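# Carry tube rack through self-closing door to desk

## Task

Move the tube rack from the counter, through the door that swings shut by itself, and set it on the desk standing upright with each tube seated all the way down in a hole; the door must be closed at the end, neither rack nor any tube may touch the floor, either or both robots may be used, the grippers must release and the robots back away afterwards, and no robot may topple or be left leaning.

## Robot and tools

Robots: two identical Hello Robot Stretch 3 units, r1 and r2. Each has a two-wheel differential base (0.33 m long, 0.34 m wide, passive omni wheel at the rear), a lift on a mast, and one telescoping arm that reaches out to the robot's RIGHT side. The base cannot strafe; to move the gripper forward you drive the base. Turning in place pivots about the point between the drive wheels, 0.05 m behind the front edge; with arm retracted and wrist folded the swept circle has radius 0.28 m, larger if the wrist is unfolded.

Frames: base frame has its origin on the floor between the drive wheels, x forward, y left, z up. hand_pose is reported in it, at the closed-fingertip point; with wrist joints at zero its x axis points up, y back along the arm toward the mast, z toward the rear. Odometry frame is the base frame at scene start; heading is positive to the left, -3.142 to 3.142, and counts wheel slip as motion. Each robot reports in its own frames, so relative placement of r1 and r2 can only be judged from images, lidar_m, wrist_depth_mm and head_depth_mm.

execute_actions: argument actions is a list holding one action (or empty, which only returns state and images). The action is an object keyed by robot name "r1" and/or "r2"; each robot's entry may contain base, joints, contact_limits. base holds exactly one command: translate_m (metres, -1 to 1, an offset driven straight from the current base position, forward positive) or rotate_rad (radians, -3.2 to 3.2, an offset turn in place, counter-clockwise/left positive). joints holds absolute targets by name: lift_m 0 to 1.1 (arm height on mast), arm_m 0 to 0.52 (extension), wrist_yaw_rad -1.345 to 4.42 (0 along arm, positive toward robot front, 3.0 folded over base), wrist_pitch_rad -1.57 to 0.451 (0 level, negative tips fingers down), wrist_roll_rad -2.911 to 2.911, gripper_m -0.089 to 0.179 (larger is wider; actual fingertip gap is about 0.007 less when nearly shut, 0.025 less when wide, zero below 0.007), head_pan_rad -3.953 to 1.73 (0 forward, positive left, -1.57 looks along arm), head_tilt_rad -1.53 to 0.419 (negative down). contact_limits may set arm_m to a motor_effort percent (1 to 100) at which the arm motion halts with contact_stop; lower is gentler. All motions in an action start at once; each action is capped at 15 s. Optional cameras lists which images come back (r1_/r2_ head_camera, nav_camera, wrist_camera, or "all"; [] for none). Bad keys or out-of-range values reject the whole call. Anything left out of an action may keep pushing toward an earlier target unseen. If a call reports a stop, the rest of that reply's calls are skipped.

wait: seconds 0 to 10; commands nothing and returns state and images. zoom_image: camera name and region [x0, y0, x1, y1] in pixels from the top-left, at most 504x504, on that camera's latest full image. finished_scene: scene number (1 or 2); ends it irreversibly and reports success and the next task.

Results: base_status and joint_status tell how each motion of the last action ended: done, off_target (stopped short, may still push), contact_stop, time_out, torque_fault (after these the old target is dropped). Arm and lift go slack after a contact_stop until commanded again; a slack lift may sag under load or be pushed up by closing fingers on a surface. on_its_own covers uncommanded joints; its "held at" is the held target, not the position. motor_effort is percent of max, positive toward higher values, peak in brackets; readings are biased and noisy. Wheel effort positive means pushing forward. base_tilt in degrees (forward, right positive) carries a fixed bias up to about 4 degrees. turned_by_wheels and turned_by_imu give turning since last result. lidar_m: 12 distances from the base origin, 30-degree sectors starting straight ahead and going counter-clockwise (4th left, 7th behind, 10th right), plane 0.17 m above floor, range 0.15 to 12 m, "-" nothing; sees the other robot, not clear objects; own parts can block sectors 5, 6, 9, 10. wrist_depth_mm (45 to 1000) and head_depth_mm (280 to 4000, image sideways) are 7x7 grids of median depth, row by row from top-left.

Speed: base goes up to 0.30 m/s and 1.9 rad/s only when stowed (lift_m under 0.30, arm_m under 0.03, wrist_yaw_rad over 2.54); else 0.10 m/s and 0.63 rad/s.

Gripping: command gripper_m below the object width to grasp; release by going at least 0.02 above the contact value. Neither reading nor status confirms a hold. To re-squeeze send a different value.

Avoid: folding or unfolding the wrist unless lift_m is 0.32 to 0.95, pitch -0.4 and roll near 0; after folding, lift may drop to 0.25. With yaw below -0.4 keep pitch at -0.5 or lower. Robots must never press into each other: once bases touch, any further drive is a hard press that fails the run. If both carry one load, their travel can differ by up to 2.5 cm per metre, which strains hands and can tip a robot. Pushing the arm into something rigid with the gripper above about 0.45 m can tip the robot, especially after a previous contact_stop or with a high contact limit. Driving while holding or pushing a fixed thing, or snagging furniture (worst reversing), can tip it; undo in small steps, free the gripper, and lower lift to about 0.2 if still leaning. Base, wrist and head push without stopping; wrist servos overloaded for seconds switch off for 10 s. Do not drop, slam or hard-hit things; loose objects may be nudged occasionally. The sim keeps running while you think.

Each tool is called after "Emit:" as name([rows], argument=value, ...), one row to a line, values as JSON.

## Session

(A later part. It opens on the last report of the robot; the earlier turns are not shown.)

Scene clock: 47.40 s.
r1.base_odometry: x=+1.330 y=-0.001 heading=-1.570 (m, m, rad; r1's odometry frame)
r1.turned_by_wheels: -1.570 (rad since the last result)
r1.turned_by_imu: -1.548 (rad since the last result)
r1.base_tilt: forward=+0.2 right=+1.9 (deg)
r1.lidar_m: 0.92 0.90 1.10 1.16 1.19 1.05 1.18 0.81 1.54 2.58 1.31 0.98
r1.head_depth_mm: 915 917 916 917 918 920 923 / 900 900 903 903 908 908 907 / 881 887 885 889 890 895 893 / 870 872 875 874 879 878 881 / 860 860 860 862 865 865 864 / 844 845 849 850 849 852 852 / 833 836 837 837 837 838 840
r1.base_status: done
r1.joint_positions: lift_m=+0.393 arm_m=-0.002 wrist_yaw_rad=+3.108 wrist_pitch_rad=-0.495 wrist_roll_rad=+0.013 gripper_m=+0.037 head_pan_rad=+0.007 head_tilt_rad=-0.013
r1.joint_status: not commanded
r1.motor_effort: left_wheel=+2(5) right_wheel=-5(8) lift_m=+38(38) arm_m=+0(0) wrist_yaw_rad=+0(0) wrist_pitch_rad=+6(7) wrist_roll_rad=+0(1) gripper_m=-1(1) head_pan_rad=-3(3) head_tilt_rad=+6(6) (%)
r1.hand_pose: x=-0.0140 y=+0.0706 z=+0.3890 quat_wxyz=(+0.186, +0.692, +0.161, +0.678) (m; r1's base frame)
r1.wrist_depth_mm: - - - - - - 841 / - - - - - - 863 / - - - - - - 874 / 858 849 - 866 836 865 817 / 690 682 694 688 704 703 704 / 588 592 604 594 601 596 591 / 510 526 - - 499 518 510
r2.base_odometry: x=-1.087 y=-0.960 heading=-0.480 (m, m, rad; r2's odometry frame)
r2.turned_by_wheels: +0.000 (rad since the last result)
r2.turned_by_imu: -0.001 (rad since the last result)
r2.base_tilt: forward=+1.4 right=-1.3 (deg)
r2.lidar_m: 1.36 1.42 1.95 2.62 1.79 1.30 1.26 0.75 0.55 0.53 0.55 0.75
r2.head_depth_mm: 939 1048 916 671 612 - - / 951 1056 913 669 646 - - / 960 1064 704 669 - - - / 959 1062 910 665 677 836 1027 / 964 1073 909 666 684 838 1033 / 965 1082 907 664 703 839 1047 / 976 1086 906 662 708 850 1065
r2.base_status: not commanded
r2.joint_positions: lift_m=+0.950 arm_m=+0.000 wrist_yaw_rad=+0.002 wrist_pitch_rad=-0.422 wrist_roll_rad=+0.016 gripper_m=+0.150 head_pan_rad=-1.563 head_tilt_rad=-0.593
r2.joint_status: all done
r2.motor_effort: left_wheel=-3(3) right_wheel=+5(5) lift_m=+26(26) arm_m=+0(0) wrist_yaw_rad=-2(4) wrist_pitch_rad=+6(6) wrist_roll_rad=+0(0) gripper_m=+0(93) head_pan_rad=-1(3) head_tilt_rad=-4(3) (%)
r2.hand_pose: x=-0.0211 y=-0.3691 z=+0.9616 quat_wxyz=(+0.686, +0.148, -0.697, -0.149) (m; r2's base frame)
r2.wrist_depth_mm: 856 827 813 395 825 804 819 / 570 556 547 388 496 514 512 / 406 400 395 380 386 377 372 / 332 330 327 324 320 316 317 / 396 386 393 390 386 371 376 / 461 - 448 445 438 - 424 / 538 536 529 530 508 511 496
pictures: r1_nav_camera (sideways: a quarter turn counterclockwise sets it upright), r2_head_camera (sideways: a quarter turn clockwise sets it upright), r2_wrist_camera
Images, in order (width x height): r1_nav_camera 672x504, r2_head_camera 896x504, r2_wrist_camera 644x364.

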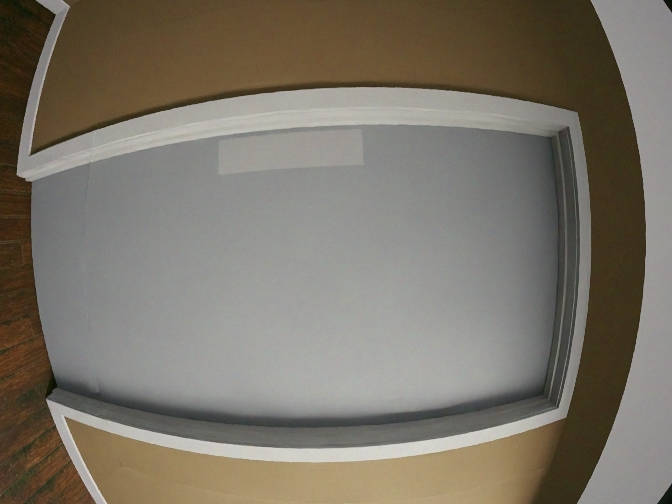

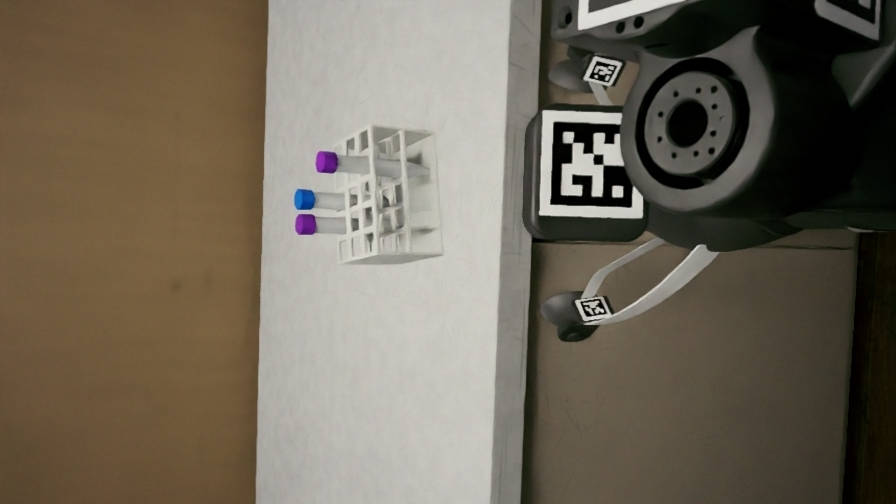

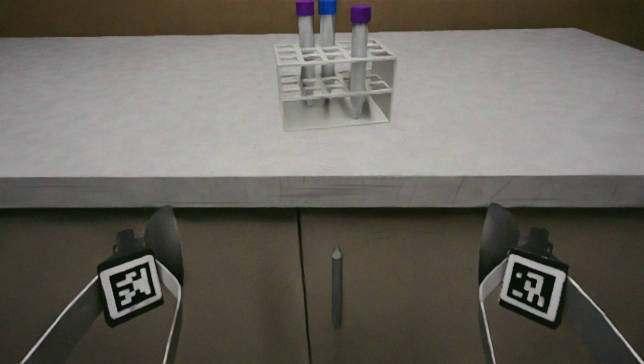

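Emit:
execute_actions([
  {"r1":{"base":{"translate_m":1.0}},"r2":{"joints":{"wrist_pitch_rad":0,"gripper_m":0.179,"lift_m":0.9}}},
], cameras=["r1_nav_camera","r2_wrist_camera"])

Scene clock: 59.03 s.
r1.base_odometry: x=+1.331 y=-1.000 heading=-1.570 (m, m, rad; r1's odometry frame)
r1.turned_by_wheels: +0.000 (rad since the last result)
r1.turned_by_imu: -0.113 (rad since the last result)
r1.base_tilt: forward=+0.1 right=+2.0 (deg)
r1.lidar_m: - - 0.15 0.20 0.42 1.51 1.93 1.69 2.57 0.20 0.15 -
r1.head_depth_mm: - - - - - - - / - - - - - - - / - - - - - - - / - - - - - - - / - - - - - - - / - - - - - - - / - - - - - - -
r1.base_status: translate_m off_target (by the wheels' count: +0.9997 of +1.0000)
r1.joint_positions: lift_m=+0.393 arm_m=-0.002 wrist_yaw_rad=+3.132 wrist_pitch_rad=-0.497 wrist_roll_rad=+0.013 gripper_m=+0.037 head_pan_rad=+0.004 head_tilt_rad=-0.009
r1.joint_status: not commanded
r1.on_its_own: left_wheel is at rest, and its effort (+28) is outside its rest range (-18 to +18); right_wheel is at rest, and its effort (+28) is outside its rest range (-18 to +18); wrist_yaw_rad is at rest, and its effort (-18) is outside its rest range (-12 to +12)
r1.motor_effort: left_wheel=+28(68) right_wheel=+28(64) lift_m=+37(38) arm_m=+0(0) wrist_yaw_rad=-18(18) wrist_pitch_rad=+8(8) wrist_roll_rad=+0(0) gripper_m=+0(0) head_pan_rad=-2(3) head_tilt_rad=+5(6) (%)
r1.hand_pose: x=-0.0191 y=+0.0705 z=+0.3885 quat_wxyz=(+0.179, +0.690, +0.170, +0.680) (m; r1's base frame)
r1.wrist_depth_mm: - - - - 230 118 79 / - - - - 232 118 79 / - - - - 233 119 80 / 876 838 812 818 235 119 80 / 692 690 668 689 222 120 80 / 585 597 614 589 185 120 80 / 512 528 - - 237 120 80
r2.base_odometry: x=-1.087 y=-0.960 heading=-0.480 (m, m, rad; r2's odometry frame)
r2.turned_by_wheels: +0.000 (rad since the last result)
r2.turned_by_imu: -0.002 (rad since the last result)
r2.base_tilt: forward=+1.4 right=-1.4 (deg)
r2.lidar_m: 1.37 1.42 1.94 2.63 1.70 1.31 1.26 0.75 0.55 0.53 0.55 0.75
r2.head_depth_mm: 944 1048 918 682 686 750 - / 949 1051 915 667 663 783 - / 956 1054 709 668 652 - - / 961 1065 907 666 674 836 1020 / 962 1073 908 678 699 832 1035 / 968 1076 905 664 703 838 1039 / 970 1084 902 662 706 845 1062
r2.base_status: not commanded
r2.joint_positions: lift_m=+0.900 arm_m=+0.000 wrist_yaw_rad=+0.001 wrist_pitch_rad=-0.025 wrist_roll_rad=+0.016 gripper_m=+0.179 head_pan_rad=-1.563 head_tilt_rad=-0.593
r2.joint_status: all done
r2.motor_effort: left_wheel=-3(3) right_wheel=+5(5) lift_m=+20(24) arm_m=+0(0) wrist_yaw_rad=-1(1) wrist_pitch_rad=+7(7) wrist_roll_rad=+1(0) gripper_m=+0(94) head_pan_rad=-3(2) head_tilt_rad=-3(4) (%)
r2.hand_pose: x=-0.0211 y=-0.4008 z=+1.0084 quat_wxyz=(+0.702, +0.010, -0.712, -0.009) (m; r2's base frame)
r2.wrist_depth_mm: 884 872 861 851 838 820 835 / 917 889 902 890 868 859 858 / 929 958 914 904 904 897 881 / 805 795 778 438 736 728 920 / 464 482 459 409 417 446 474 / 347 323 322 322 318 315 333 / 345 313 307 301 299 298 324
pictures: r1_nav_camera (sideways: a quarter turn counterclockwise sets it upright), r2_wrist_camera
Images, in order (width x height): r1_nav_camera 672x504, r2_wrist_camera 644x364.

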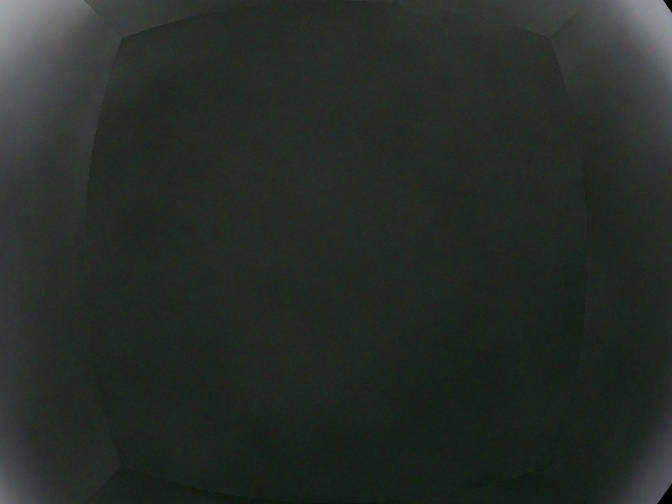

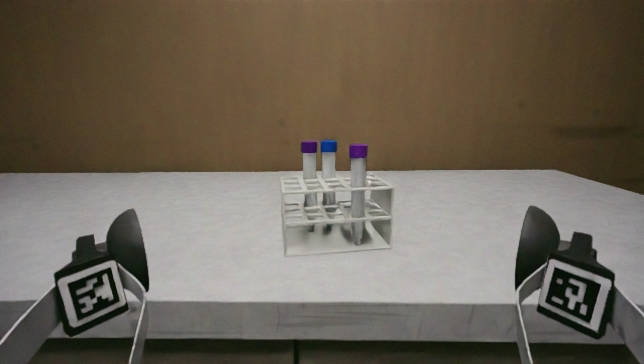

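Emit:
execute_actions([
  {"r1":{"base":{"translate_m":-0.5}},"r2":{"joints":{"arm_m":0.17,"lift_m":0.86}}},
], cameras=["r1_nav_camera","r2_wrist_camera","r2_head_camera"])

Scene clock: 65.90 s.
r1.base_odometry: x=+1.330 y=-0.500 heading=-1.570 (m, m, rad; r1's odometry frame)
r1.turned_by_wheels: +0.000 (rad since the last result)
r1.turned_by_imu: +0.002 (rad since the last result)
r1.base_tilt: forward=+0.0 right=+1.9 (deg)
r1.lidar_m: 0.44 0.44 0.49 0.83 1.16 1.39 1.65 1.25 1.99 2.59 0.68 0.50
r1.head_depth_mm: 447 448 448 448 450 450 450 / 433 434 434 435 435 436 436 / 421 422 422 422 423 423 424 / 408 408 410 409 410 411 411 / 396 397 398 398 399 399 400 / 386 386 387 388 388 388 389 / 375 376 376 377 377 377 378
r1.base_status: done
r1.joint_positions: lift_m=+0.393 arm_m=-0.002 wrist_yaw_rad=+3.110 wrist_pitch_rad=-0.497 wrist_roll_rad=+0.013 gripper_m=+0.037 head_pan_rad=+0.004 head_tilt_rad=-0.009
r1.joint_status: not commanded
r1.motor_effort: left_wheel=+0(20) right_wheel=-1(27) lift_m=+38(38) arm_m=+0(0) wrist_yaw_rad=-1(18) wrist_pitch_rad=+7(7) wrist_roll_rad=+0(1) gripper_m=-1(1) head_pan_rad=-2(2) head_tilt_rad=+4(4) (%)
r1.hand_pose: x=-0.0145 y=+0.0704 z=+0.3885 quat_wxyz=(+0.186, +0.692, +0.162, +0.678) (m; r1's base frame)
r1.wrist_depth_mm: 936 985 - - 725 464 401 / - - - - 759 472 423 / - - - - 805 509 437 / 860 841 - 846 794 564 449 / 696 709 682 694 711 622 452 / 587 581 582 594 596 577 468 / 515 522 - - 502 513 480
r2.base_odometry: x=-1.087 y=-0.960 heading=-0.480 (m, m, rad; r2's odometry frame)
r2.turned_by_wheels: +0.000 (rad since the last result)
r2.turned_by_imu: -0.001 (rad since the last result)
r2.base_tilt: forward=+1.4 right=-1.3 (deg)
r2.lidar_m: 1.37 1.42 1.95 2.62 1.78 1.30 1.26 0.75 0.55 0.53 0.55 0.75
r2.head_depth_mm: 942 1050 914 694 - 844 984 / 945 1055 913 691 - 840 1002 / 955 1058 706 698 - 837 1008 / 964 1061 910 663 692 825 1016 / 970 1071 905 653 697 834 1028 / 967 1077 906 665 700 842 1046 / 974 1079 909 663 705 846 1057
r2.base_status: not commanded
r2.joint_positions: lift_m=+0.860 arm_m=+0.170 wrist_yaw_rad=+0.000 wrist_pitch_rad=-0.024 wrist_roll_rad=+0.016 gripper_m=+0.179 head_pan_rad=-1.563 head_tilt_rad=-0.593
r2.joint_status: all done
r2.motor_effort: left_wheel=-3(3) right_wheel=+5(5) lift_m=+20(17) arm_m=+4(6) wrist_yaw_rad=+0(2) wrist_pitch_rad=+6(7) wrist_roll_rad=+1(1) gripper_m=+0(0) head_pan_rad=-2(3) head_tilt_rad=-4(3) (%)
r2.hand_pose: x=-0.0213 y=-0.5702 z=+0.9687 quat_wxyz=(+0.702, +0.009, -0.712, -0.009) (m; r2's base frame)
r2.wrist_depth_mm: 692 688 688 688 672 676 666 / 720 709 718 708 704 691 693 / 746 757 740 708 722 730 703 / 613 601 522 259 228 564 554 / 354 364 320 253 226 335 360 / 264 245 237 236 230 239 253 / 183 190 188 188 187 186 178
pictures: r1_nav_camera (sideways: a quarter turn counterclockwise sets it upright), r2_head_camera (sideways: a quarter turn clockwise sets it upright), r2_wrist_camera
Images, in order (width x height): r1_nav_camera 672x504, r2_head_camera 896x504, r2_wrist_camera 644x364.

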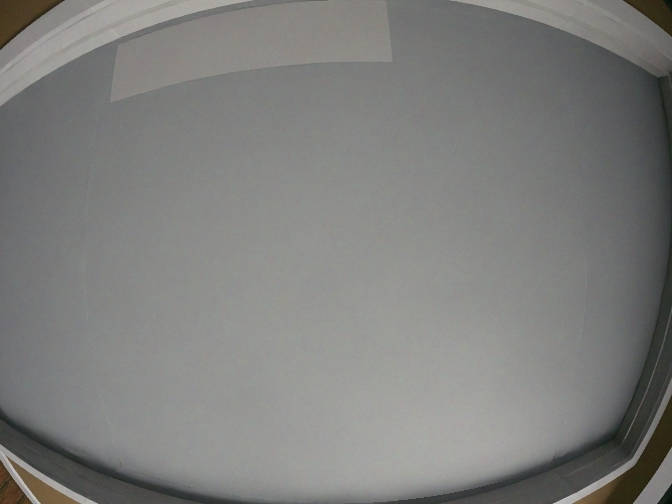

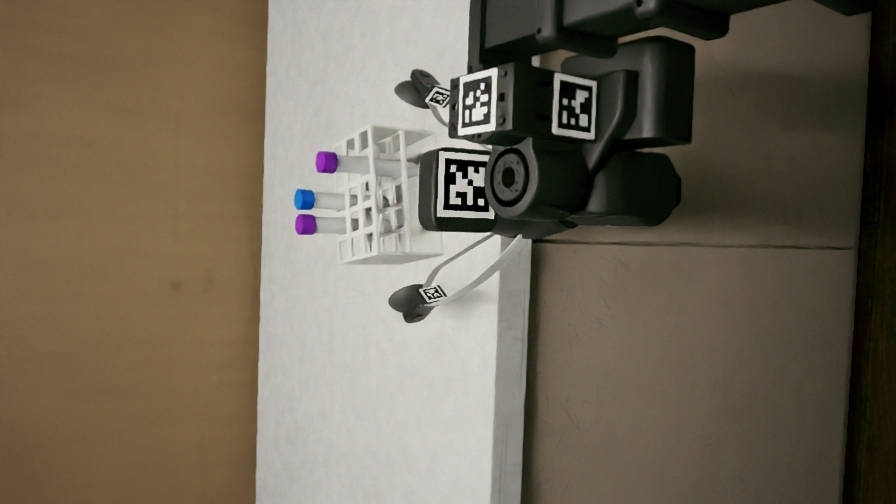

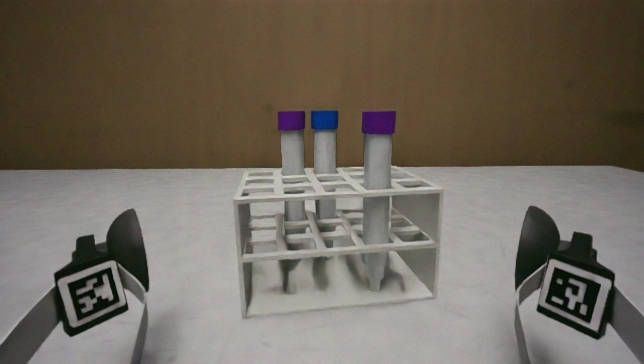

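Emit:
execute_actions([
  {"r1":{"base":{"rotate_rad":0.45}},"r2":{"joints":{"arm_m":0.25}}},
], cameras=[])

Emit:
execute_actions([
  {"r1":{"base":{"translate_m":0.25}},"r2":{"joints":{"gripper_m":0.11}}},
], cameras=["r1_nav_camera","r2_wrist_camera","r2_head_camera"])

Scene clock: 69.97 s.
r1.base_odometry: x=+1.330 y=-0.500 heading=-1.120 (m, m, rad; r1's odometry frame)
r1.turned_by_wheels: +0.450 (rad since the last result)
r1.turned_by_imu: +0.443 (rad since the last result)
r1.base_tilt: forward=+0.2 right=+1.9 (deg)
r1.lidar_m: 0.44 0.49 0.72 1.15 1.33 1.65 1.24 1.90 2.59 0.72 0.52 0.44
r1.head_depth_mm: 379 379 378 378 378 378 378 / 388 387 386 387 386 386 385 / 396 397 395 396 395 395 395 / 405 406 405 404 405 404 404 / 415 416 415 415 414 415 414 / 426 426 425 426 424 425 424 / 438 437 436 434 434 434 434
r1.base_status: done
r1.joint_positions: lift_m=+0.393 arm_m=-0.002 wrist_yaw_rad=+3.110 wrist_pitch_rad=-0.497 wrist_roll_rad=+0.013 gripper_m=+0.037 head_pan_rad=+0.004 head_tilt_rad=-0.009
r1.joint_status: not commanded
r1.motor_effort: left_wheel=-4(6) right_wheel=+5(6) lift_m=+37(37) arm_m=+0(0) wrist_yaw_rad=-2(2) wrist_pitch_rad=+7(7) wrist_roll_rad=+1(0) gripper_m=+0(0) head_pan_rad=-2(2) head_tilt_rad=+4(4) (%)
r1.hand_pose: x=-0.0145 y=+0.0704 z=+0.3885 quat_wxyz=(+0.186, +0.692, +0.162, +0.678) (m; r1's base frame)
r1.wrist_depth_mm: - - - - - 977 582 / - - - - - - 572 / - - - - - 942 555 / 859 863 - 848 852 792 532 / 711 697 690 698 705 688 494 / 592 593 600 591 603 596 499 / 519 520 - - 504 511 509
r2.base_odometry: x=-1.087 y=-0.960 heading=-0.480 (m, m, rad; r2's odometry frame)
r2.turned_by_wheels: +0.000 (rad since the last result)
r2.turned_by_imu: -0.001 (rad since the last result)
r2.base_tilt: forward=+1.4 right=-1.3 (deg)
r2.lidar_m: 1.37 1.42 1.95 2.62 1.78 1.30 1.26 0.75 0.55 0.53 0.55 0.75
r2.head_depth_mm: 941 1047 915 - - 822 1010 / 952 1050 911 - 712 804 995 / 952 1055 865 - 717 813 1006 / 963 1059 911 641 690 820 1023 / 961 1070 911 666 697 830 1030 / 961 1079 903 663 702 838 1049 / 977 1078 899 665 708 846 1061
r2.base_status: not commanded
r2.joint_positions: lift_m=+0.860 arm_m=+0.250 wrist_yaw_rad=+0.000 wrist_pitch_rad=-0.024 wrist_roll_rad=+0.016 gripper_m=+0.179 head_pan_rad=-1.563 head_tilt_rad=-0.593
r2.joint_status: all done
r2.motor_effort: left_wheel=-3(3) right_wheel=+4(5) lift_m=+20(20) arm_m=+4(3) wrist_yaw_rad=-1(2) wrist_pitch_rad=+6(6) wrist_roll_rad=+1(0) gripper_m=+0(1) head_pan_rad=-2(3) head_tilt_rad=-4(4) (%)
r2.hand_pose: x=-0.0213 y=-0.6502 z=+0.9687 quat_wxyz=(+0.702, +0.009, -0.712, -0.009) (m; r2's base frame)
r2.wrist_depth_mm: 627 619 614 606 601 597 595 / 648 646 630 626 630 623 608 / 664 674 654 648 636 634 633 / 618 594 581 179 176 559 543 / 352 363 162 147 131 154 360 / 265 218 157 175 157 146 251 / 182 183 141 168 140 170 178
pictures: none
No camera images: the call's "cameras" was empty. Leave "cameras" out to get every camera's image.

Scene clock: 73.63 s.
r1.base_odometry: x=+1.439 y=-0.725 heading=-1.120 (m, m, rad; r1's odometry frame)
r1.turned_by_wheels: +0.000 (rad since the last result)
r1.turned_by_imu: -0.001 (rad since the last result)
r1.base_tilt: forward=+0.2 right=+1.7 (deg)
r1.lidar_m: 0.20 0.23 0.30 1.09 1.26 1.59 1.49 2.17 2.66 0.42 0.24 0.20
r1.head_depth_mm: - - - - - - - / - - - - - - - / - - - - - - - / - - - - - - - / - - - - - - - / - - - - - - - / - - - - - - -
r1.base_status: done
r1.joint_positions: lift_m=+0.393 arm_m=-0.002 wrist_yaw_rad=+3.110 wrist_pitch_rad=-0.497 wrist_roll_rad=+0.013 gripper_m=+0.037 head_pan_rad=+0.004 head_tilt_rad=-0.009
r1.joint_status: not commanded
r1.motor_effort: left_wheel=-3(4) right_wheel=+4(8) lift_m=+37(37) arm_m=+0(0) wrist_yaw_rad=-1(1) wrist_pitch_rad=+7(7) wrist_roll_rad=+0(1) gripper_m=+0(0) head_pan_rad=-2(2) head_tilt_rad=+4(4) (%)
r1.hand_pose: x=-0.0145 y=+0.0704 z=+0.3885 quat_wxyz=(+0.186, +0.692, +0.162, +0.678) (m; r1's base frame)
r1.wrist_depth_mm: - - - - - 383 245 / - - - - - 328 265 / - - - - 970 325 281 / 860 825 - 843 772 351 302 / 705 698 700 703 689 391 295 / 588 593 603 588 498 423 285 / 511 518 - - 511 438 279
r2.base_odometry: x=-1.087 y=-0.960 heading=-0.480 (m, m, rad; r2's odometry frame)
r2.turned_by_wheels: +0.000 (rad since the last result)
r2.turned_by_imu: -0.001 (rad since the last result)
r2.base_tilt: forward=+1.4 right=-1.3 (deg)
r2.lidar_m: 1.37 1.42 1.95 2.63 1.78 1.30 1.26 0.75 0.55 0.53 0.55 0.75
r2.head_depth_mm: 943 1048 916 - - 822 997 / 947 1050 938 - 712 809 997 / 955 1061 868 - 717 813 1008 / 960 1065 911 640 693 824 1017 / 962 1071 911 665 694 829 1033 / 967 1075 905 664 701 839 1046 / 978 1085 902 663 705 846 1057
r2.base_status: not commanded
r2.joint_positions: lift_m=+0.860 arm_m=+0.250 wrist_yaw_rad=+0.000 wrist_pitch_rad=-0.024 wrist_roll_rad=+0.016 gripper_m=+0.111 head_pan_rad=-1.563 head_tilt_rad=-0.593
r2.joint_status: all done
r2.motor_effort: left_wheel=-3(3) right_wheel=+4(5) lift_m=+21(20) arm_m=+4(4) wrist_yaw_rad=-1(1) wrist_pitch_rad=+6(6) wrist_roll_rad=+1(0) gripper_m=-21(100) head_pan_rad=-3(2) head_tilt_rad=-4(3) (%)
r2.hand_pose: x=-0.0214 y=-0.6503 z=+0.9687 quat_wxyz=(+0.702, +0.009, -0.712, -0.009) (m; r2's base frame)
r2.wrist_depth_mm: 632 618 609 615 610 602 593 / 652 643 639 621 629 624 616 / 668 660 651 639 635 634 626 / 602 603 584 180 130 559 544 / 347 380 153 146 133 148 330 / 262 - 153 177 155 150 245 / 186 181 142 168 141 171 177
pictures: r1_nav_camera (sideways: a quarter turn counterclockwise sets it upright), r2_head_camera (sideways: a quarter turn clockwise sets it upright), r2_wrist_camera
Images, in order (width x height): r1_nav_camera 672x504, r2_head_camera 896x504, r2_wrist_camera 644x364.

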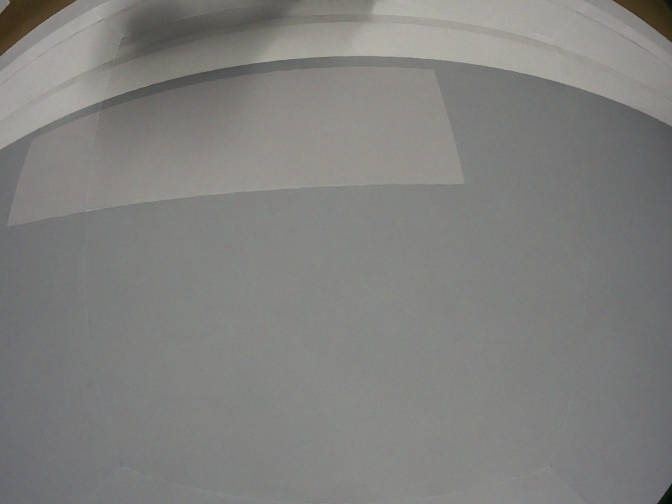

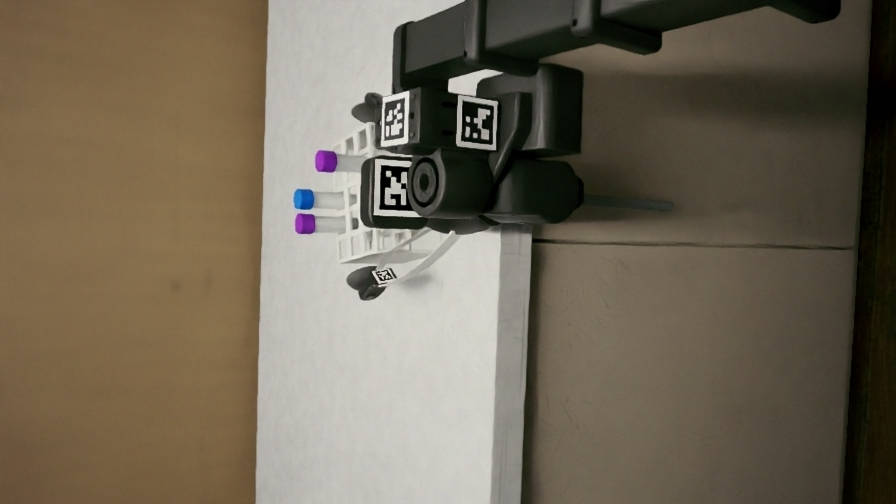

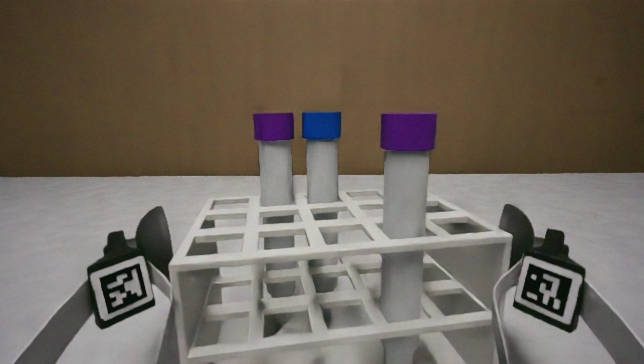

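Emit:
execute_actions([
  {"r1":{"base":{"rotate_rad":-0.35}},"r2":{"joints":{"gripper_m":0.095}}},
], cameras=[])

Emit:
execute_actions([
  {"r1":{"base":{"translate_m":0.4}},"r2":{"joints":{"lift_m":0.92,"head_pan_rad":-3.6,"head_tilt_rad":-0.2}}},
], cameras=["r1_nav_camera","r2_wrist_camera","r2_nav_camera"])

Scene clock: 75.97 s.
r1.base_odometry: x=+1.439 y=-0.725 heading=-1.470 (m, m, rad; r1's odometry frame)
r1.turned_by_wheels: -0.350 (rad since the last result)
r1.turned_by_imu: -0.345 (rad since the last result)
r1.base_tilt: forward=+0.2 right=+1.9 (deg)
r1.lidar_m: 0.20 0.21 0.26 0.32 1.11 1.42 1.89 1.49 2.45 0.70 0.32 0.22
r1.head_depth_mm: - - - - - - - / - - - - - - - / - - - - - - - / - - - - - - - / - - - - - - - / - - - - - - - / - - - - - - -
r1.base_status: done
r1.joint_positions: lift_m=+0.393 arm_m=-0.002 wrist_yaw_rad=+3.110 wrist_pitch_rad=-0.497 wrist_roll_rad=+0.013 gripper_m=+0.037 head_pan_rad=+0.004 head_tilt_rad=-0.009
r1.joint_status: not commanded
r1.motor_effort: left_wheel=+2(5) right_wheel=-5(10) lift_m=+37(37) arm_m=+0(0) wrist_yaw_rad=-2(2) wrist_pitch_rad=+7(7) wrist_roll_rad=+1(0) gripper_m=+0(0) head_pan_rad=-2(2) head_tilt_rad=+5(4) (%)
r1.hand_pose: x=-0.0145 y=+0.0704 z=+0.3885 quat_wxyz=(+0.186, +0.692, +0.162, +0.678) (m; r1's base frame)
r1.wrist_depth_mm: 930 987 - 979 311 289 218 / - - - - 344 310 223 / - - - 984 374 321 224 / 846 849 - 805 413 329 229 / 697 694 692 698 461 331 231 / 599 582 606 591 490 341 234 / 512 518 - - 495 346 237
r2.base_odometry: x=-1.087 y=-0.960 heading=-0.480 (m, m, rad; r2's odometry frame)
r2.turned_by_wheels: +0.000 (rad since the last result)
r2.turned_by_imu: +0.000 (rad since the last result)
r2.base_tilt: forward=+1.4 right=-1.4 (deg)
r2.lidar_m: 1.37 1.42 1.95 2.63 1.78 1.30 1.26 0.75 0.55 0.53 0.55 0.75
r2.head_depth_mm: 946 1048 917 - - 820 1002 / 951 1053 937 - 711 807 1001 / 954 1059 864 - 716 811 1012 / 955 1063 909 640 692 822 1021 / 960 1076 904 664 695 830 1029 / 975 1077 908 665 704 836 1042 / 976 1087 903 661 709 847 1061
r2.base_status: not commanded
r2.joint_positions: lift_m=+0.860 arm_m=+0.250 wrist_yaw_rad=+0.000 wrist_pitch_rad=-0.024 wrist_roll_rad=+0.016 gripper_m=+0.100 head_pan_rad=-1.563 head_tilt_rad=-0.593
r2.joint_status: gripper_m off_target (ended at +0.100, target +0.095)
r2.motor_effort: left_wheel=-3(2) right_wheel=+4(5) lift_m=+20(21) arm_m=+4(4) wrist_yaw_rad=+0(0) wrist_pitch_rad=+6(6) wrist_roll_rad=+1(0) gripper_m=-25(90) head_pan_rad=-2(3) head_tilt_rad=-4(4) (%)
r2.hand_pose: x=-0.0215 y=-0.6503 z=+0.9687 quat_wxyz=(+0.702, +0.008, -0.712, -0.009) (m; r2's base frame)
r2.wrist_depth_mm: 632 613 607 609 603 595 595 / 651 651 635 620 631 609 619 / 654 652 661 652 637 646 639 / 615 601 589 181 177 559 545 / 353 383 156 146 134 157 332 / 263 - 156 183 154 150 243 / 191 189 142 168 146 171 178
pictures: none
No camera images: the call's "cameras" was empty. Leave "cameras" out to get every camera's image.

Scene clock: 80.97 s.
r1.base_odometry: x=+1.480 y=-1.123 heading=-1.470 (m, m, rad; r1's odometry frame)
r1.turned_by_wheels: +0.000 (rad since the last result)
r1.turned_by_imu: -0.238 (rad since the last result)
r1.base_tilt: forward=+0.2 right=+1.8 (deg)
r1.lidar_m: - - 0.15 0.20 0.35 0.35 1.93 1.81 2.49 0.20 0.15 -
r1.head_depth_mm: - - - - - - - / - - - - - - - / - - - - - - - / - - - - - - - / - - - - - - - / - - - - - - - / - - - - - - -
r1.base_status: translate_m off_target (by the wheels' count: +0.3998 of +0.4000)
r1.joint_positions: lift_m=+0.393 arm_m=-0.002 wrist_yaw_rad=+3.132 wrist_pitch_rad=-0.497 wrist_roll_rad=+0.013 gripper_m=+0.037 head_pan_rad=+0.004 head_tilt_rad=-0.009
r1.joint_status: not commanded
r1.on_its_own: right_wheel is at rest, and its effort (+30) is outside its rest range (-18 to +18); wrist_yaw_rad is at rest, and its effort (-19) is outside its rest range (-12 to +12)
r1.motor_effort: left_wheel=+16(63) right_wheel=+30(62) lift_m=+37(38) arm_m=+0(0) wrist_yaw_rad=-19(20) wrist_pitch_rad=+7(8) wrist_roll_rad=+0(1) gripper_m=-1(0) head_pan_rad=-2(2) head_tilt_rad=+4(4) (%)
r1.hand_pose: x=-0.0193 y=+0.0705 z=+0.3885 quat_wxyz=(+0.178, +0.690, +0.170, +0.680) (m; r1's base frame)
r1.wrist_depth_mm: 262 408 - - 232 118 79 / 281 324 - - 234 119 80 / 309 340 - - 234 119 80 / 338 368 719 853 236 120 80 / 646 411 595 700 221 120 80 / 590 470 523 587 186 121 80 / 507 510 - - 239 120 80
r2.base_odometry: x=-1.087 y=-0.960 heading=-0.480 (m, m, rad; r2's odometry frame)
r2.turned_by_wheels: +0.000 (rad since the last result)
r2.turned_by_imu: -0.001 (rad since the last result)
r2.base_tilt: forward=+1.4 right=-1.3 (deg)
r2.lidar_m: 1.37 1.42 1.95 2.63 1.64 1.31 1.26 0.75 0.55 0.53 0.55 0.75
r2.head_depth_mm: 1341 1419 1471 1543 1629 - - / 1318 1368 1448 1524 1616 - - / 1264 1330 1391 1453 1550 - - / 1207 1274 1331 1396 1469 1517 - / 1160 1212 1261 1328 1391 1467 - / 1112 1161 1212 1264 1315 1388 - / 1074 1107 1163 1210 1258 1331 -
r2.base_status: not commanded
r2.joint_positions: lift_m=+0.920 arm_m=+0.250 wrist_yaw_rad=+0.000 wrist_pitch_rad=-0.025 wrist_roll_rad=+0.016 gripper_m=+0.103 head_pan_rad=-3.593 head_tilt_rad=-0.211
r2.joint_status: all done
r2.on_its_own: gripper_m is held at +0.102, not at your +0.095, by its stall guard, which is not easing now
r2.motor_effort: left_wheel=-3(3) right_wheel=+4(4) lift_m=+27(29) arm_m=+4(4) wrist_yaw_rad=-1(1) wrist_pitch_rad=+7(7) wrist_roll_rad=+0(1) gripper_m=-23(25) head_pan_rad=-3(30) head_tilt_rad=+4(26) (%)
r2.hand_pose: x=-0.0215 y=-0.6503 z=+1.0280 quat_wxyz=(+0.702, +0.009, -0.712, -0.009) (m; r2's base frame)
r2.wrist_depth_mm: 633 619 611 611 600 613 596 / 647 641 648 642 635 611 610 / 674 666 653 649 656 637 634 / 708 681 682 675 661 667 653 / 508 556 502 195 147 529 490 / 365 - 188 192 171 148 362 / 284 267 144 165 134 163 266
pictures: r1_nav_camera (sideways: a quarter turn counterclockwise sets it upright), r2_nav_camera (sideways: a quarter turn counterclockwise sets it upright), r2_wrist_camera
Images, in order (width x height): r1_nav_camera 672x504, r2_nav_camera 672x504, r2_wrist_camera 644x364.

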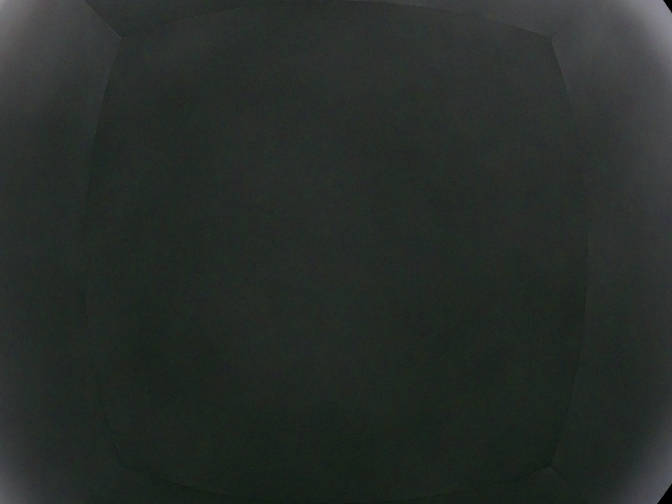

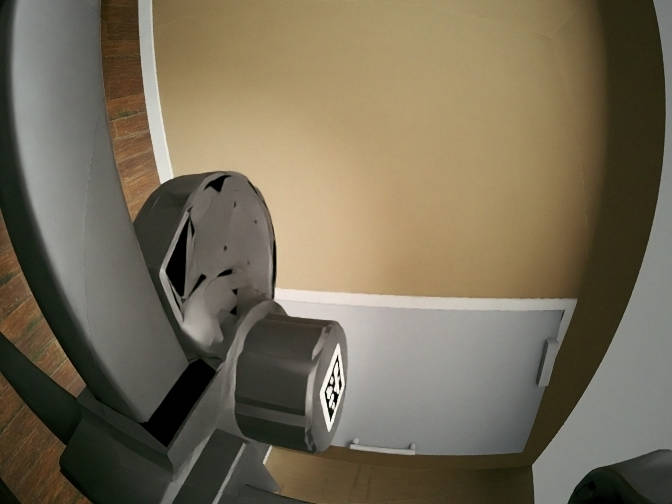

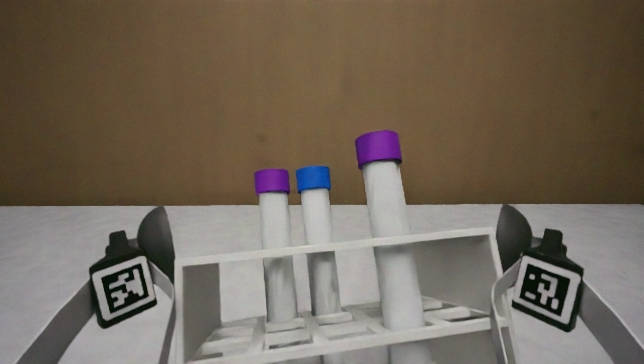

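Emit:
execute_actions([
  {"r1":{"base":{"translate_m":-0.45}},"r2":{"joints":{"lift_m":0.862}}},
], cameras=["r1_nav_camera","r2_wrist_camera"])

Scene clock: 87.23 s.
r1.base_odometry: x=+1.434 y=-0.675 heading=-1.470 (m, m, rad; r1's odometry frame)
r1.turned_by_wheels: +0.000 (rad since the last result)
r1.turned_by_imu: +0.002 (rad since the last result)
r1.base_tilt: forward=+0.2 right=+1.9 (deg)
r1.lidar_m: 0.27 0.27 0.26 0.35 1.00 1.11 1.49 1.47 2.02 2.76 0.63 0.33
r1.head_depth_mm: 286 286 287 287 288 289 290 / - - - - - - - / - - - - - - - / - - - - - - - / - - - - - - - / - - - - - - - / - - - - - - -
r1.base_status: done
r1.joint_positions: lift_m=+0.393 arm_m=-0.002 wrist_yaw_rad=+3.147 wrist_pitch_rad=-0.497 wrist_roll_rad=+0.013 gripper_m=+0.037 head_pan_rad=+0.004 head_tilt_rad=-0.009
r1.joint_status: not commanded
r1.on_its_own: wrist_yaw_rad is held at +3.149, not at its first target +3.108, by its stall guard, which is not easing now
r1.motor_effort: left_wheel=+1(8) right_wheel=-1(24) lift_m=+37(37) arm_m=+0(0) wrist_yaw_rad=+1(6) wrist_pitch_rad=+7(7) wrist_roll_rad=+0(0) gripper_m=+0(0) head_pan_rad=-2(2) head_tilt_rad=+5(4) (%)
r1.hand_pose: x=-0.0225 y=+0.0705 z=+0.3885 quat_wxyz=(+0.173, +0.689, +0.175, +0.682) (m; r1's base frame)
r1.wrist_depth_mm: 802 838 - 621 357 252 248 / 841 900 - 692 373 279 262 / 909 968 - 746 398 309 272 / 851 854 843 752 402 342 278 / 700 703 697 686 416 379 287 / 594 592 606 593 458 408 295 / 514 528 - - 502 422 306
r2.base_odometry: x=-1.087 y=-0.960 heading=-0.480 (m, m, rad; r2's odometry frame)
r2.turned_by_wheels: +0.000 (rad since the last result)
r2.turned_by_imu: -0.001 (rad since the last result)
r2.base_tilt: forward=+1.3 right=-1.3 (deg)
r2.lidar_m: 1.37 1.42 1.95 2.63 1.79 1.31 1.25 0.75 0.55 0.53 0.55 0.75
r2.head_depth_mm: 1394 1463 1545 1627 1721 1838 1804 / 1325 1381 1450 1528 1617 1738 - / 1271 1326 1383 1450 1538 1630 - / 1210 1270 1324 1388 1459 1555 1597 / 1154 1218 1260 1326 1388 1459 1529 / 1116 1157 1211 1269 1325 1397 1454 / 1072 1123 1162 1217 1262 1326 1394
r2.base_status: not commanded
r2.joint_positions: lift_m=+0.862 arm_m=+0.250 wrist_yaw_rad=+0.000 wrist_pitch_rad=-0.017 wrist_roll_rad=+0.018 gripper_m=+0.103 head_pan_rad=-3.593 head_tilt_rad=-0.211
r2.joint_status: all done
r2.on_its_own: gripper_m is held at +0.102, not at your +0.095, by its stall guard, which is not easing now
r2.motor_effort: left_wheel=-3(3) right_wheel=+4(5) lift_m=+20(21) arm_m=+2(4) wrist_yaw_rad=+0(1) wrist_pitch_rad=+4(7) wrist_roll_rad=-1(1) gripper_m=-18(24) head_pan_rad=-2(3) head_tilt_rad=+4(5) (%)
r2.hand_pose: x=-0.0215 y=-0.6506 z=+0.9724 quat_wxyz=(+0.701, +0.006, -0.713, -0.006) (m; r2's base frame)
r2.wrist_depth_mm: 642 627 618 612 607 598 594 / 658 647 643 628 639 622 623 / 669 667 662 188 637 644 626 / 646 624 632 194 212 586 575 / 368 399 164 192 143 374 342 / 265 - 181 192 162 150 245 / 203 196 171 172 166 183 191
pictures: r1_nav_camera (sideways: a quarter turn counterclockwise sets it upright), r2_wrist_camera
Images, in order (width x height): r1_nav_camera 672x504, r2_wrist_camera 644x364.

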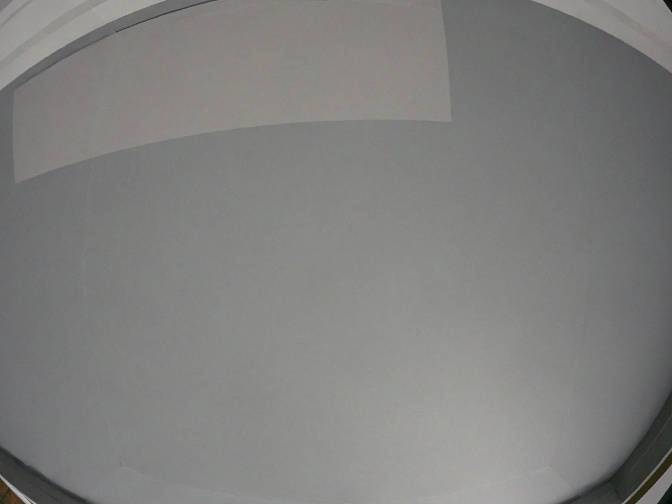

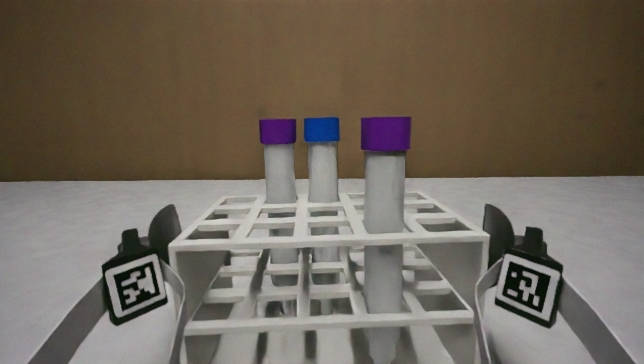

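Emit:
execute_actions([
  {"r2":{"joints":{"gripper_m":0.179,"arm_m":0.0,"head_pan_rad":-3.3,"head_tilt_rad":0}}},
], cameras=["r2_head_camera","r2_nav_camera"])

Scene clock: 90.63 s.
r1.base_odometry: x=+1.434 y=-0.675 heading=-1.470 (m, m, rad; r1's odometry frame)
r1.turned_by_wheels: +0.000 (rad since the last result)
r1.turned_by_imu: +0.000 (rad since the last result)
r1.base_tilt: forward=+0.1 right=+1.9 (deg)
r1.lidar_m: 0.27 0.27 0.26 0.34 1.00 1.11 1.48 1.46 2.03 2.77 0.64 0.33
r1.head_depth_mm: 286 287 287 287 288 289 289 / - - - - - - - / - - - - - - - / - - - - - - - / - - - - - - - / - - - - - - - / - - - - - - -
r1.base_status: not commanded
r1.joint_positions: lift_m=+0.393 arm_m=-0.002 wrist_yaw_rad=+3.147 wrist_pitch_rad=-0.497 wrist_roll_rad=+0.013 gripper_m=+0.037 head_pan_rad=+0.004 head_tilt_rad=-0.009
r1.joint_status: not commanded
r1.on_its_own: wrist_yaw_rad is held at +3.149, not at its first target +3.108, by its stall guard, which is not easing now
r1.motor_effort: left_wheel=+0(1) right_wheel=-1(1) lift_m=+37(37) arm_m=+0(0) wrist_yaw_rad=+1(2) wrist_pitch_rad=+7(8) wrist_roll_rad=+0(0) gripper_m=+0(1) head_pan_rad=-2(2) head_tilt_rad=+4(4) (%)
r1.hand_pose: x=-0.0225 y=+0.0705 z=+0.3885 quat_wxyz=(+0.173, +0.689, +0.175, +0.682) (m; r1's base frame)
r1.wrist_depth_mm: 769 842 - 635 356 252 246 / 839 881 - 704 373 277 261 / 922 966 - 745 395 305 270 / 860 868 845 755 398 343 280 / 709 700 699 688 421 379 286 / 589 591 619 597 452 405 296 / 511 520 - - 510 430 305
r2.base_odometry: x=-1.087 y=-0.960 heading=-0.480 (m, m, rad; r2's odometry frame)
r2.turned_by_wheels: +0.000 (rad since the last result)
r2.turned_by_imu: +0.000 (rad since the last result)
r2.base_tilt: forward=+1.3 right=-1.5 (deg)
r2.lidar_m: 1.37 1.42 1.95 2.63 1.78 1.31 1.26 0.75 0.55 0.53 0.55 0.75
r2.head_depth_mm: 1267 1276 1286 1305 1316 1326 1330 / 1244 1259 1273 1280 1304 1306 1319 / 1234 1239 1248 1265 1266 1283 1299 / 1212 1224 1240 1244 1258 1260 1280 / 1202 1207 1214 1223 1241 1251 1264 / 1177 1187 1202 1202 1222 1236 1241 / 1168 1173 1187 1205 1199 1209 1224
r2.base_status: not commanded
r2.joint_positions: lift_m=+0.862 arm_m=+0.001 wrist_yaw_rad=+0.000 wrist_pitch_rad=-0.019 wrist_roll_rad=+0.018 gripper_m=+0.179 head_pan_rad=-3.307 head_tilt_rad=-0.014
r2.joint_status: all done
r2.motor_effort: left_wheel=-3(3) right_wheel=+4(4) lift_m=+20(21) arm_m=-4(5) wrist_yaw_rad=+0(0) wrist_pitch_rad=+5(5) wrist_roll_rad=-1(1) gripper_m=+1(95) head_pan_rad=+2(16) head_tilt_rad=+5(18) (%)
r2.hand_pose: x=-0.0215 y=-0.4013 z=+0.9720 quat_wxyz=(+0.701, +0.007, -0.713, -0.007) (m; r2's base frame)
r2.wrist_depth_mm: 870 873 848 871 839 831 827 / 904 889 865 883 874 863 853 / 914 949 922 906 908 868 875 / 640 637 629 414 520 589 576 / 369 381 355 357 349 350 370 / 299 297 295 292 289 286 279 / 338 333 331 330 325 322 318
pictures: r2_head_camera (sideways: a quarter turn clockwise sets it upright), r2_nav_camera (sideways: a quarter turn counterclockwise sets it upright)
Images, in order (width x height): r2_head_camera 896x504, r2_nav_camera 672x504.

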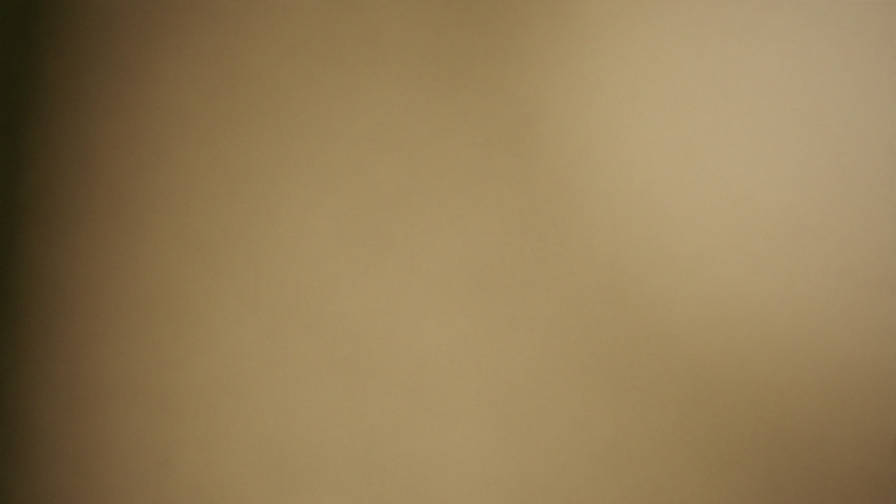

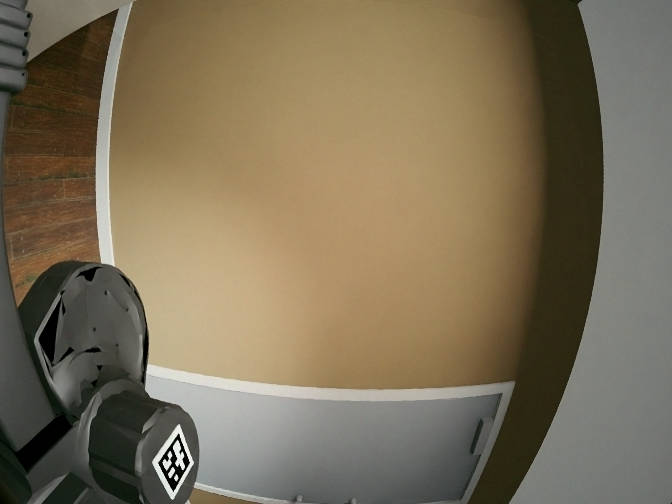

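Emit:
execute_actions([
  {"r1":{"base":{"rotate_rad":-0.5}},"r2":{"joints":{"head_pan_rad":-1.57,"head_tilt_rad":-0.6}}},
], cameras=[])

Emit:
execute_actions([
  {"r1":{"base":{"translate_m":-0.4}}},
], cameras=[])

Emit:
execute_actions([
  {"r1":{"base":{"rotate_rad":0.5}}},
], cameras=["r1_nav_camera"])

Scene clock: 93.40 s.
r1.base_odometry: x=+1.434 y=-0.675 heading=-1.970 (m, m, rad; r1's odometry frame)
r1.turned_by_wheels: -0.500 (rad since the last result)
r1.turned_by_imu: -0.493 (rad since the last result)
r1.base_tilt: forward=+0.0 right=+1.9 (deg)
r1.lidar_m: 0.33 0.27 0.27 0.26 0.36 1.00 1.13 1.49 1.46 2.05 2.75 0.60
r1.head_depth_mm: 647 651 656 661 668 666 666 / 521 523 527 533 536 541 546 / 437 439 442 445 448 450 453 / 376 378 380 382 385 386 389 / 330 332 333 334 336 338 340 / 294 296 297 298 299 301 302 / - - - - - - -
r1.base_status: done
r1.joint_positions: lift_m=+0.393 arm_m=-0.002 wrist_yaw_rad=+3.147 wrist_pitch_rad=-0.497 wrist_roll_rad=+0.013 gripper_m=+0.037 head_pan_rad=+0.004 head_tilt_rad=-0.009
r1.joint_status: not commanded
r1.on_its_own: wrist_yaw_rad is held at +3.149, not at its first target +3.108, by its stall guard, which is not easing now
r1.motor_effort: left_wheel=+3(6) right_wheel=-5(10) lift_m=+37(37) arm_m=+0(0) wrist_yaw_rad=+1(2) wrist_pitch_rad=+8(7) wrist_roll_rad=+1(0) gripper_m=+1(1) head_pan_rad=-2(2) head_tilt_rad=+4(4) (%)
r1.hand_pose: x=-0.0225 y=+0.0705 z=+0.3885 quat_wxyz=(+0.173, +0.689, +0.175, +0.682) (m; r1's base frame)
r1.wrist_depth_mm: 735 576 - 285 303 261 224 / 778 710 - 317 326 279 236 / 826 856 603 350 368 297 252 / 799 808 697 397 402 321 267 / 700 699 705 456 438 347 284 / 582 589 617 524 449 370 301 / 515 531 - - 499 412 328
r2.base_odometry: x=-1.087 y=-0.960 heading=-0.480 (m, m, rad; r2's odometry frame)
r2.turned_by_wheels: +0.000 (rad since the last result)
r2.turned_by_imu: +0.000 (rad since the last result)
r2.base_tilt: forward=+1.4 right=-1.3 (deg)
r2.lidar_m: 1.37 1.43 1.95 2.62 1.78 1.31 1.26 0.75 0.55 0.53 0.55 0.75
r2.head_depth_mm: 949 1052 913 668 686 796 - / 948 1053 919 669 683 798 - / 956 1059 912 647 672 - - / 964 1064 911 645 689 828 1055 / 964 1068 909 665 709 829 1024 / 963 1077 909 664 700 837 1037 / 971 1081 908 661 702 841 1050
r2.base_status: not commanded
r2.joint_positions: lift_m=+0.862 arm_m=+0.001 wrist_yaw_rad=+0.000 wrist_pitch_rad=-0.019 wrist_roll_rad=+0.018 gripper_m=+0.179 head_pan_rad=-1.577 head_tilt_rad=-0.592
r2.joint_status: all done
r2.motor_effort: left_wheel=-2(2) right_wheel=+5(4) lift_m=+20(20) arm_m=-4(4) wrist_yaw_rad=+0(0) wrist_pitch_rad=+5(5) wrist_roll_rad=-1(1) gripper_m=+0(0) head_pan_rad=+3(29) head_tilt_rad=-3(31) (%)
r2.hand_pose: x=-0.0215 y=-0.4013 z=+0.9720 quat_wxyz=(+0.701, +0.007, -0.713, -0.007) (m; r2's base frame)
r2.wrist_depth_mm: 861 873 861 870 812 836 835 / 908 887 882 863 857 862 861 / 936 931 913 895 910 900 885 / 648 639 615 418 516 583 567 / 366 381 361 353 349 350 371 / 298 295 294 290 288 286 280 / 340 336 332 331 326 322 318
pictures: none
No camera images: the call's "cameras" was empty. Leave "cameras" out to get every camera's image.

Scene clock: 98.63 s.
r1.base_odometry: x=+1.590 y=-0.307 heading=-1.970 (m, m, rad; r1's odometry frame)
r1.turned_by_wheels: +0.000 (rad since the last result)
r1.turned_by_imu: +0.002 (rad since the last result)
r1.base_tilt: forward=+0.2 right=+1.9 (deg)
r1.lidar_m: 0.64 0.45 0.46 0.52 0.71 0.70 0.80 1.14 1.55 1.39 2.90 1.13
r1.head_depth_mm: 1136 1146 1151 1164 1176 1184 1201 / 1018 1055 1064 1057 1053 1053 1052 / 914 918 925 928 936 941 943 / 788 791 795 801 802 808 811 / 690 694 697 701 703 708 710 / 615 619 623 625 626 629 632 / 557 558 562 563 566 567 568
r1.base_status: done
r1.joint_positions: lift_m=+0.393 arm_m=-0.002 wrist_yaw_rad=+3.147 wrist_pitch_rad=-0.497 wrist_roll_rad=+0.013 gripper_m=+0.037 head_pan_rad=+0.004 head_tilt_rad=-0.009
r1.joint_status: not commanded
r1.on_its_own: wrist_yaw_rad is held at +3.149, not at its first target +3.108, by its stall guard, which is not easing now
r1.motor_effort: left_wheel=+2(3) right_wheel=-4(10) lift_m=+36(37) arm_m=+0(0) wrist_yaw_rad=+2(2) wrist_pitch_rad=+7(8) wrist_roll_rad=+0(0) gripper_m=+0(1) head_pan_rad=-2(2) head_tilt_rad=+4(4) (%)
r1.hand_pose: x=-0.0225 y=+0.0705 z=+0.3885 quat_wxyz=(+0.173, +0.689, +0.175, +0.682) (m; r1's base frame)
r1.wrist_depth_mm: 521 603 - 614 501 418 357 / 536 647 - 674 540 447 377 / 577 694 780 757 593 475 401 / 600 728 832 758 634 508 417 / 638 695 693 706 666 553 461 / 603 602 610 590 608 572 533 / 512 525 - - 512 515 513
r2.base_odometry: x=-1.087 y=-0.960 heading=-0.480 (m, m, rad; r2's odometry frame)
r2.turned_by_wheels: +0.000 (rad since the last result)
r2.turned_by_imu: -0.001 (rad since the last result)
r2.base_tilt: forward=+1.4 right=-1.3 (deg)
r2.lidar_m: 1.37 1.42 1.95 2.63 1.78 1.30 1.26 0.75 0.55 0.53 0.55 0.75
r2.head_depth_mm: 945 1057 919 668 685 794 - / 956 1053 914 667 682 800 - / 955 1057 909 649 669 - - / 957 1061 912 646 687 823 1055 / 959 1067 909 664 710 828 1029 / 969 1074 909 662 699 837 1034 / 969 1080 905 662 705 840 1050
r2.base_status: not commanded
r2.joint_positions: lift_m=+0.862 arm_m=+0.001 wrist_yaw_rad=+0.000 wrist_pitch_rad=-0.019 wrist_roll_rad=+0.018 gripper_m=+0.179 head_pan_rad=-1.577 head_tilt_rad=-0.592
r2.joint_status: not commanded
r2.motor_effort: left_wheel=-2(2) right_wheel=+4(4) lift_m=+20(20) arm_m=-4(4) wrist_yaw_rad=+0(1) wrist_pitch_rad=+5(5) wrist_roll_rad=-1(1) gripper_m=+0(0) head_pan_rad=+2(3) head_tilt_rad=-4(4) (%)
r2.hand_pose: x=-0.0215 y=-0.4013 z=+0.9720 quat_wxyz=(+0.701, +0.007, -0.713, -0.007) (m; r2's base frame)
r2.wrist_depth_mm: 882 882 862 864 863 831 832 / 902 893 898 889 876 855 868 / 930 938 930 894 884 898 885 / 650 633 621 415 523 584 567 / 370 381 360 354 350 349 372 / 297 295 292 292 288 287 280 / 338 334 333 329 325 320 318
pictures: none
No camera images: the call's "cameras" was empty. Leave "cameras" out to get every camera's image.

Scene clock: 100.40 s.
r1.base_odometry: x=+1.590 y=-0.307 heading=-1.470 (m, m, rad; r1's odometry frame)
r1.turned_by_wheels: +0.500 (rad since the last result)
r1.turned_by_imu: +0.493 (rad since the last result)
r1.base_tilt: forward=+0.2 right=+1.8 (deg)
r1.lidar_m: 0.45 0.46 0.51 0.71 0.70 0.78 1.14 1.55 1.39 2.78 1.13 0.65
r1.head_depth_mm: 618 620 622 622 622 625 627 / 586 587 590 591 592 593 594 / 558 559 561 562 563 563 565 / 532 532 534 534 534 535 537 / 508 509 511 510 509 511 513 / 396 397 397 397 398 399 399 / 392 392 393 391 391 391 392
r1.base_status: done
r1.joint_positions: lift_m=+0.393 arm_m=-0.002 wrist_yaw_rad=+3.147 wrist_pitch_rad=-0.497 wrist_roll_rad=+0.013 gripper_m=+0.037 head_pan_rad=+0.004 head_tilt_rad=-0.009
r1.joint_status: not commanded
r1.on_its_own: wrist_yaw_rad is held at +3.149, not at its first target +3.108, by its stall guard, which is not easing now
r1.motor_effort: left_wheel=-3(6) right_wheel=+5(9) lift_m=+37(37) arm_m=+0(0) wrist_yaw_rad=+2(1) wrist_pitch_rad=+7(7) wrist_roll_rad=+0(1) gripper_m=-1(0) head_pan_rad=-2(2) head_tilt_rad=+4(4) (%)
r1.hand_pose: x=-0.0225 y=+0.0705 z=+0.3885 quat_wxyz=(+0.173, +0.689, +0.175, +0.682) (m; r1's base frame)
r1.wrist_depth_mm: 558 599 - 716 743 533 412 / 601 651 - 776 808 564 423 / 643 698 747 870 844 580 435 / 701 776 790 870 829 619 447 / 686 696 698 700 693 619 469 / 585 593 598 590 601 577 472 / 524 533 - - 495 512 479
r2.base_odometry: x=-1.087 y=-0.960 heading=-0.480 (m, m, rad; r2's odometry frame)
r2.turned_by_wheels: +0.000 (rad since the last result)
r2.turned_by_imu: +0.000 (rad since the last result)
r2.base_tilt: forward=+1.4 right=-1.4 (deg)
r2.lidar_m: 1.37 1.42 1.94 2.63 1.78 1.30 1.26 0.75 0.55 0.53 0.55 0.75
r2.head_depth_mm: 947 1050 916 669 687 789 - / 952 1052 918 670 683 799 - / 955 1063 908 646 673 - - / 956 1063 909 648 687 823 1055 / 961 1071 911 664 708 830 1025 / 964 1071 907 663 697 838 1037 / 971 1080 908 664 702 841 1048
r2.base_status: not commanded
r2.joint_positions: lift_m=+0.862 arm_m=+0.001 wrist_yaw_rad=+0.000 wrist_pitch_rad=-0.019 wrist_roll_rad=+0.018 gripper_m=+0.179 head_pan_rad=-1.577 head_tilt_rad=-0.592
r2.joint_status: not commanded
r2.motor_effort: left_wheel=-3(3) right_wheel=+4(4) lift_m=+20(20) arm_m=-4(4) wrist_yaw_rad=+0(0) wrist_pitch_rad=+5(5) wrist_roll_rad=+0(1) gripper_m=+0(0) head_pan_rad=+3(2) head_tilt_rad=-4(4) (%)
r2.hand_pose: x=-0.0215 y=-0.4013 z=+0.9720 quat_wxyz=(+0.701, +0.007, -0.713, -0.007) (m; r2's base frame)
r2.wrist_depth_mm: 888 866 858 857 836 851 830 / 890 887 915 877 891 855 840 / 924 931 890 893 892 922 901 / 651 631 614 416 520 582 564 / 370 382 358 356 351 348 369 / 299 295 295 291 288 285 279 / 342 336 331 328 323 322 318
pictures: r1_nav_camera (sideways: a quarter turn counterclockwise sets it upright)
Images, in order (width x height): r1_nav_camera 672x504.

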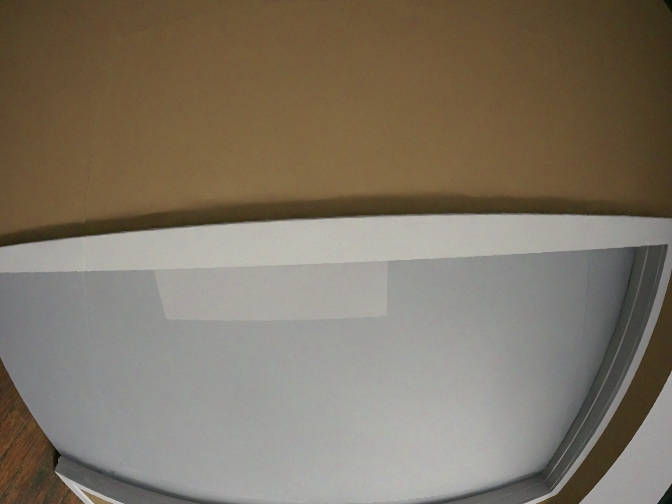

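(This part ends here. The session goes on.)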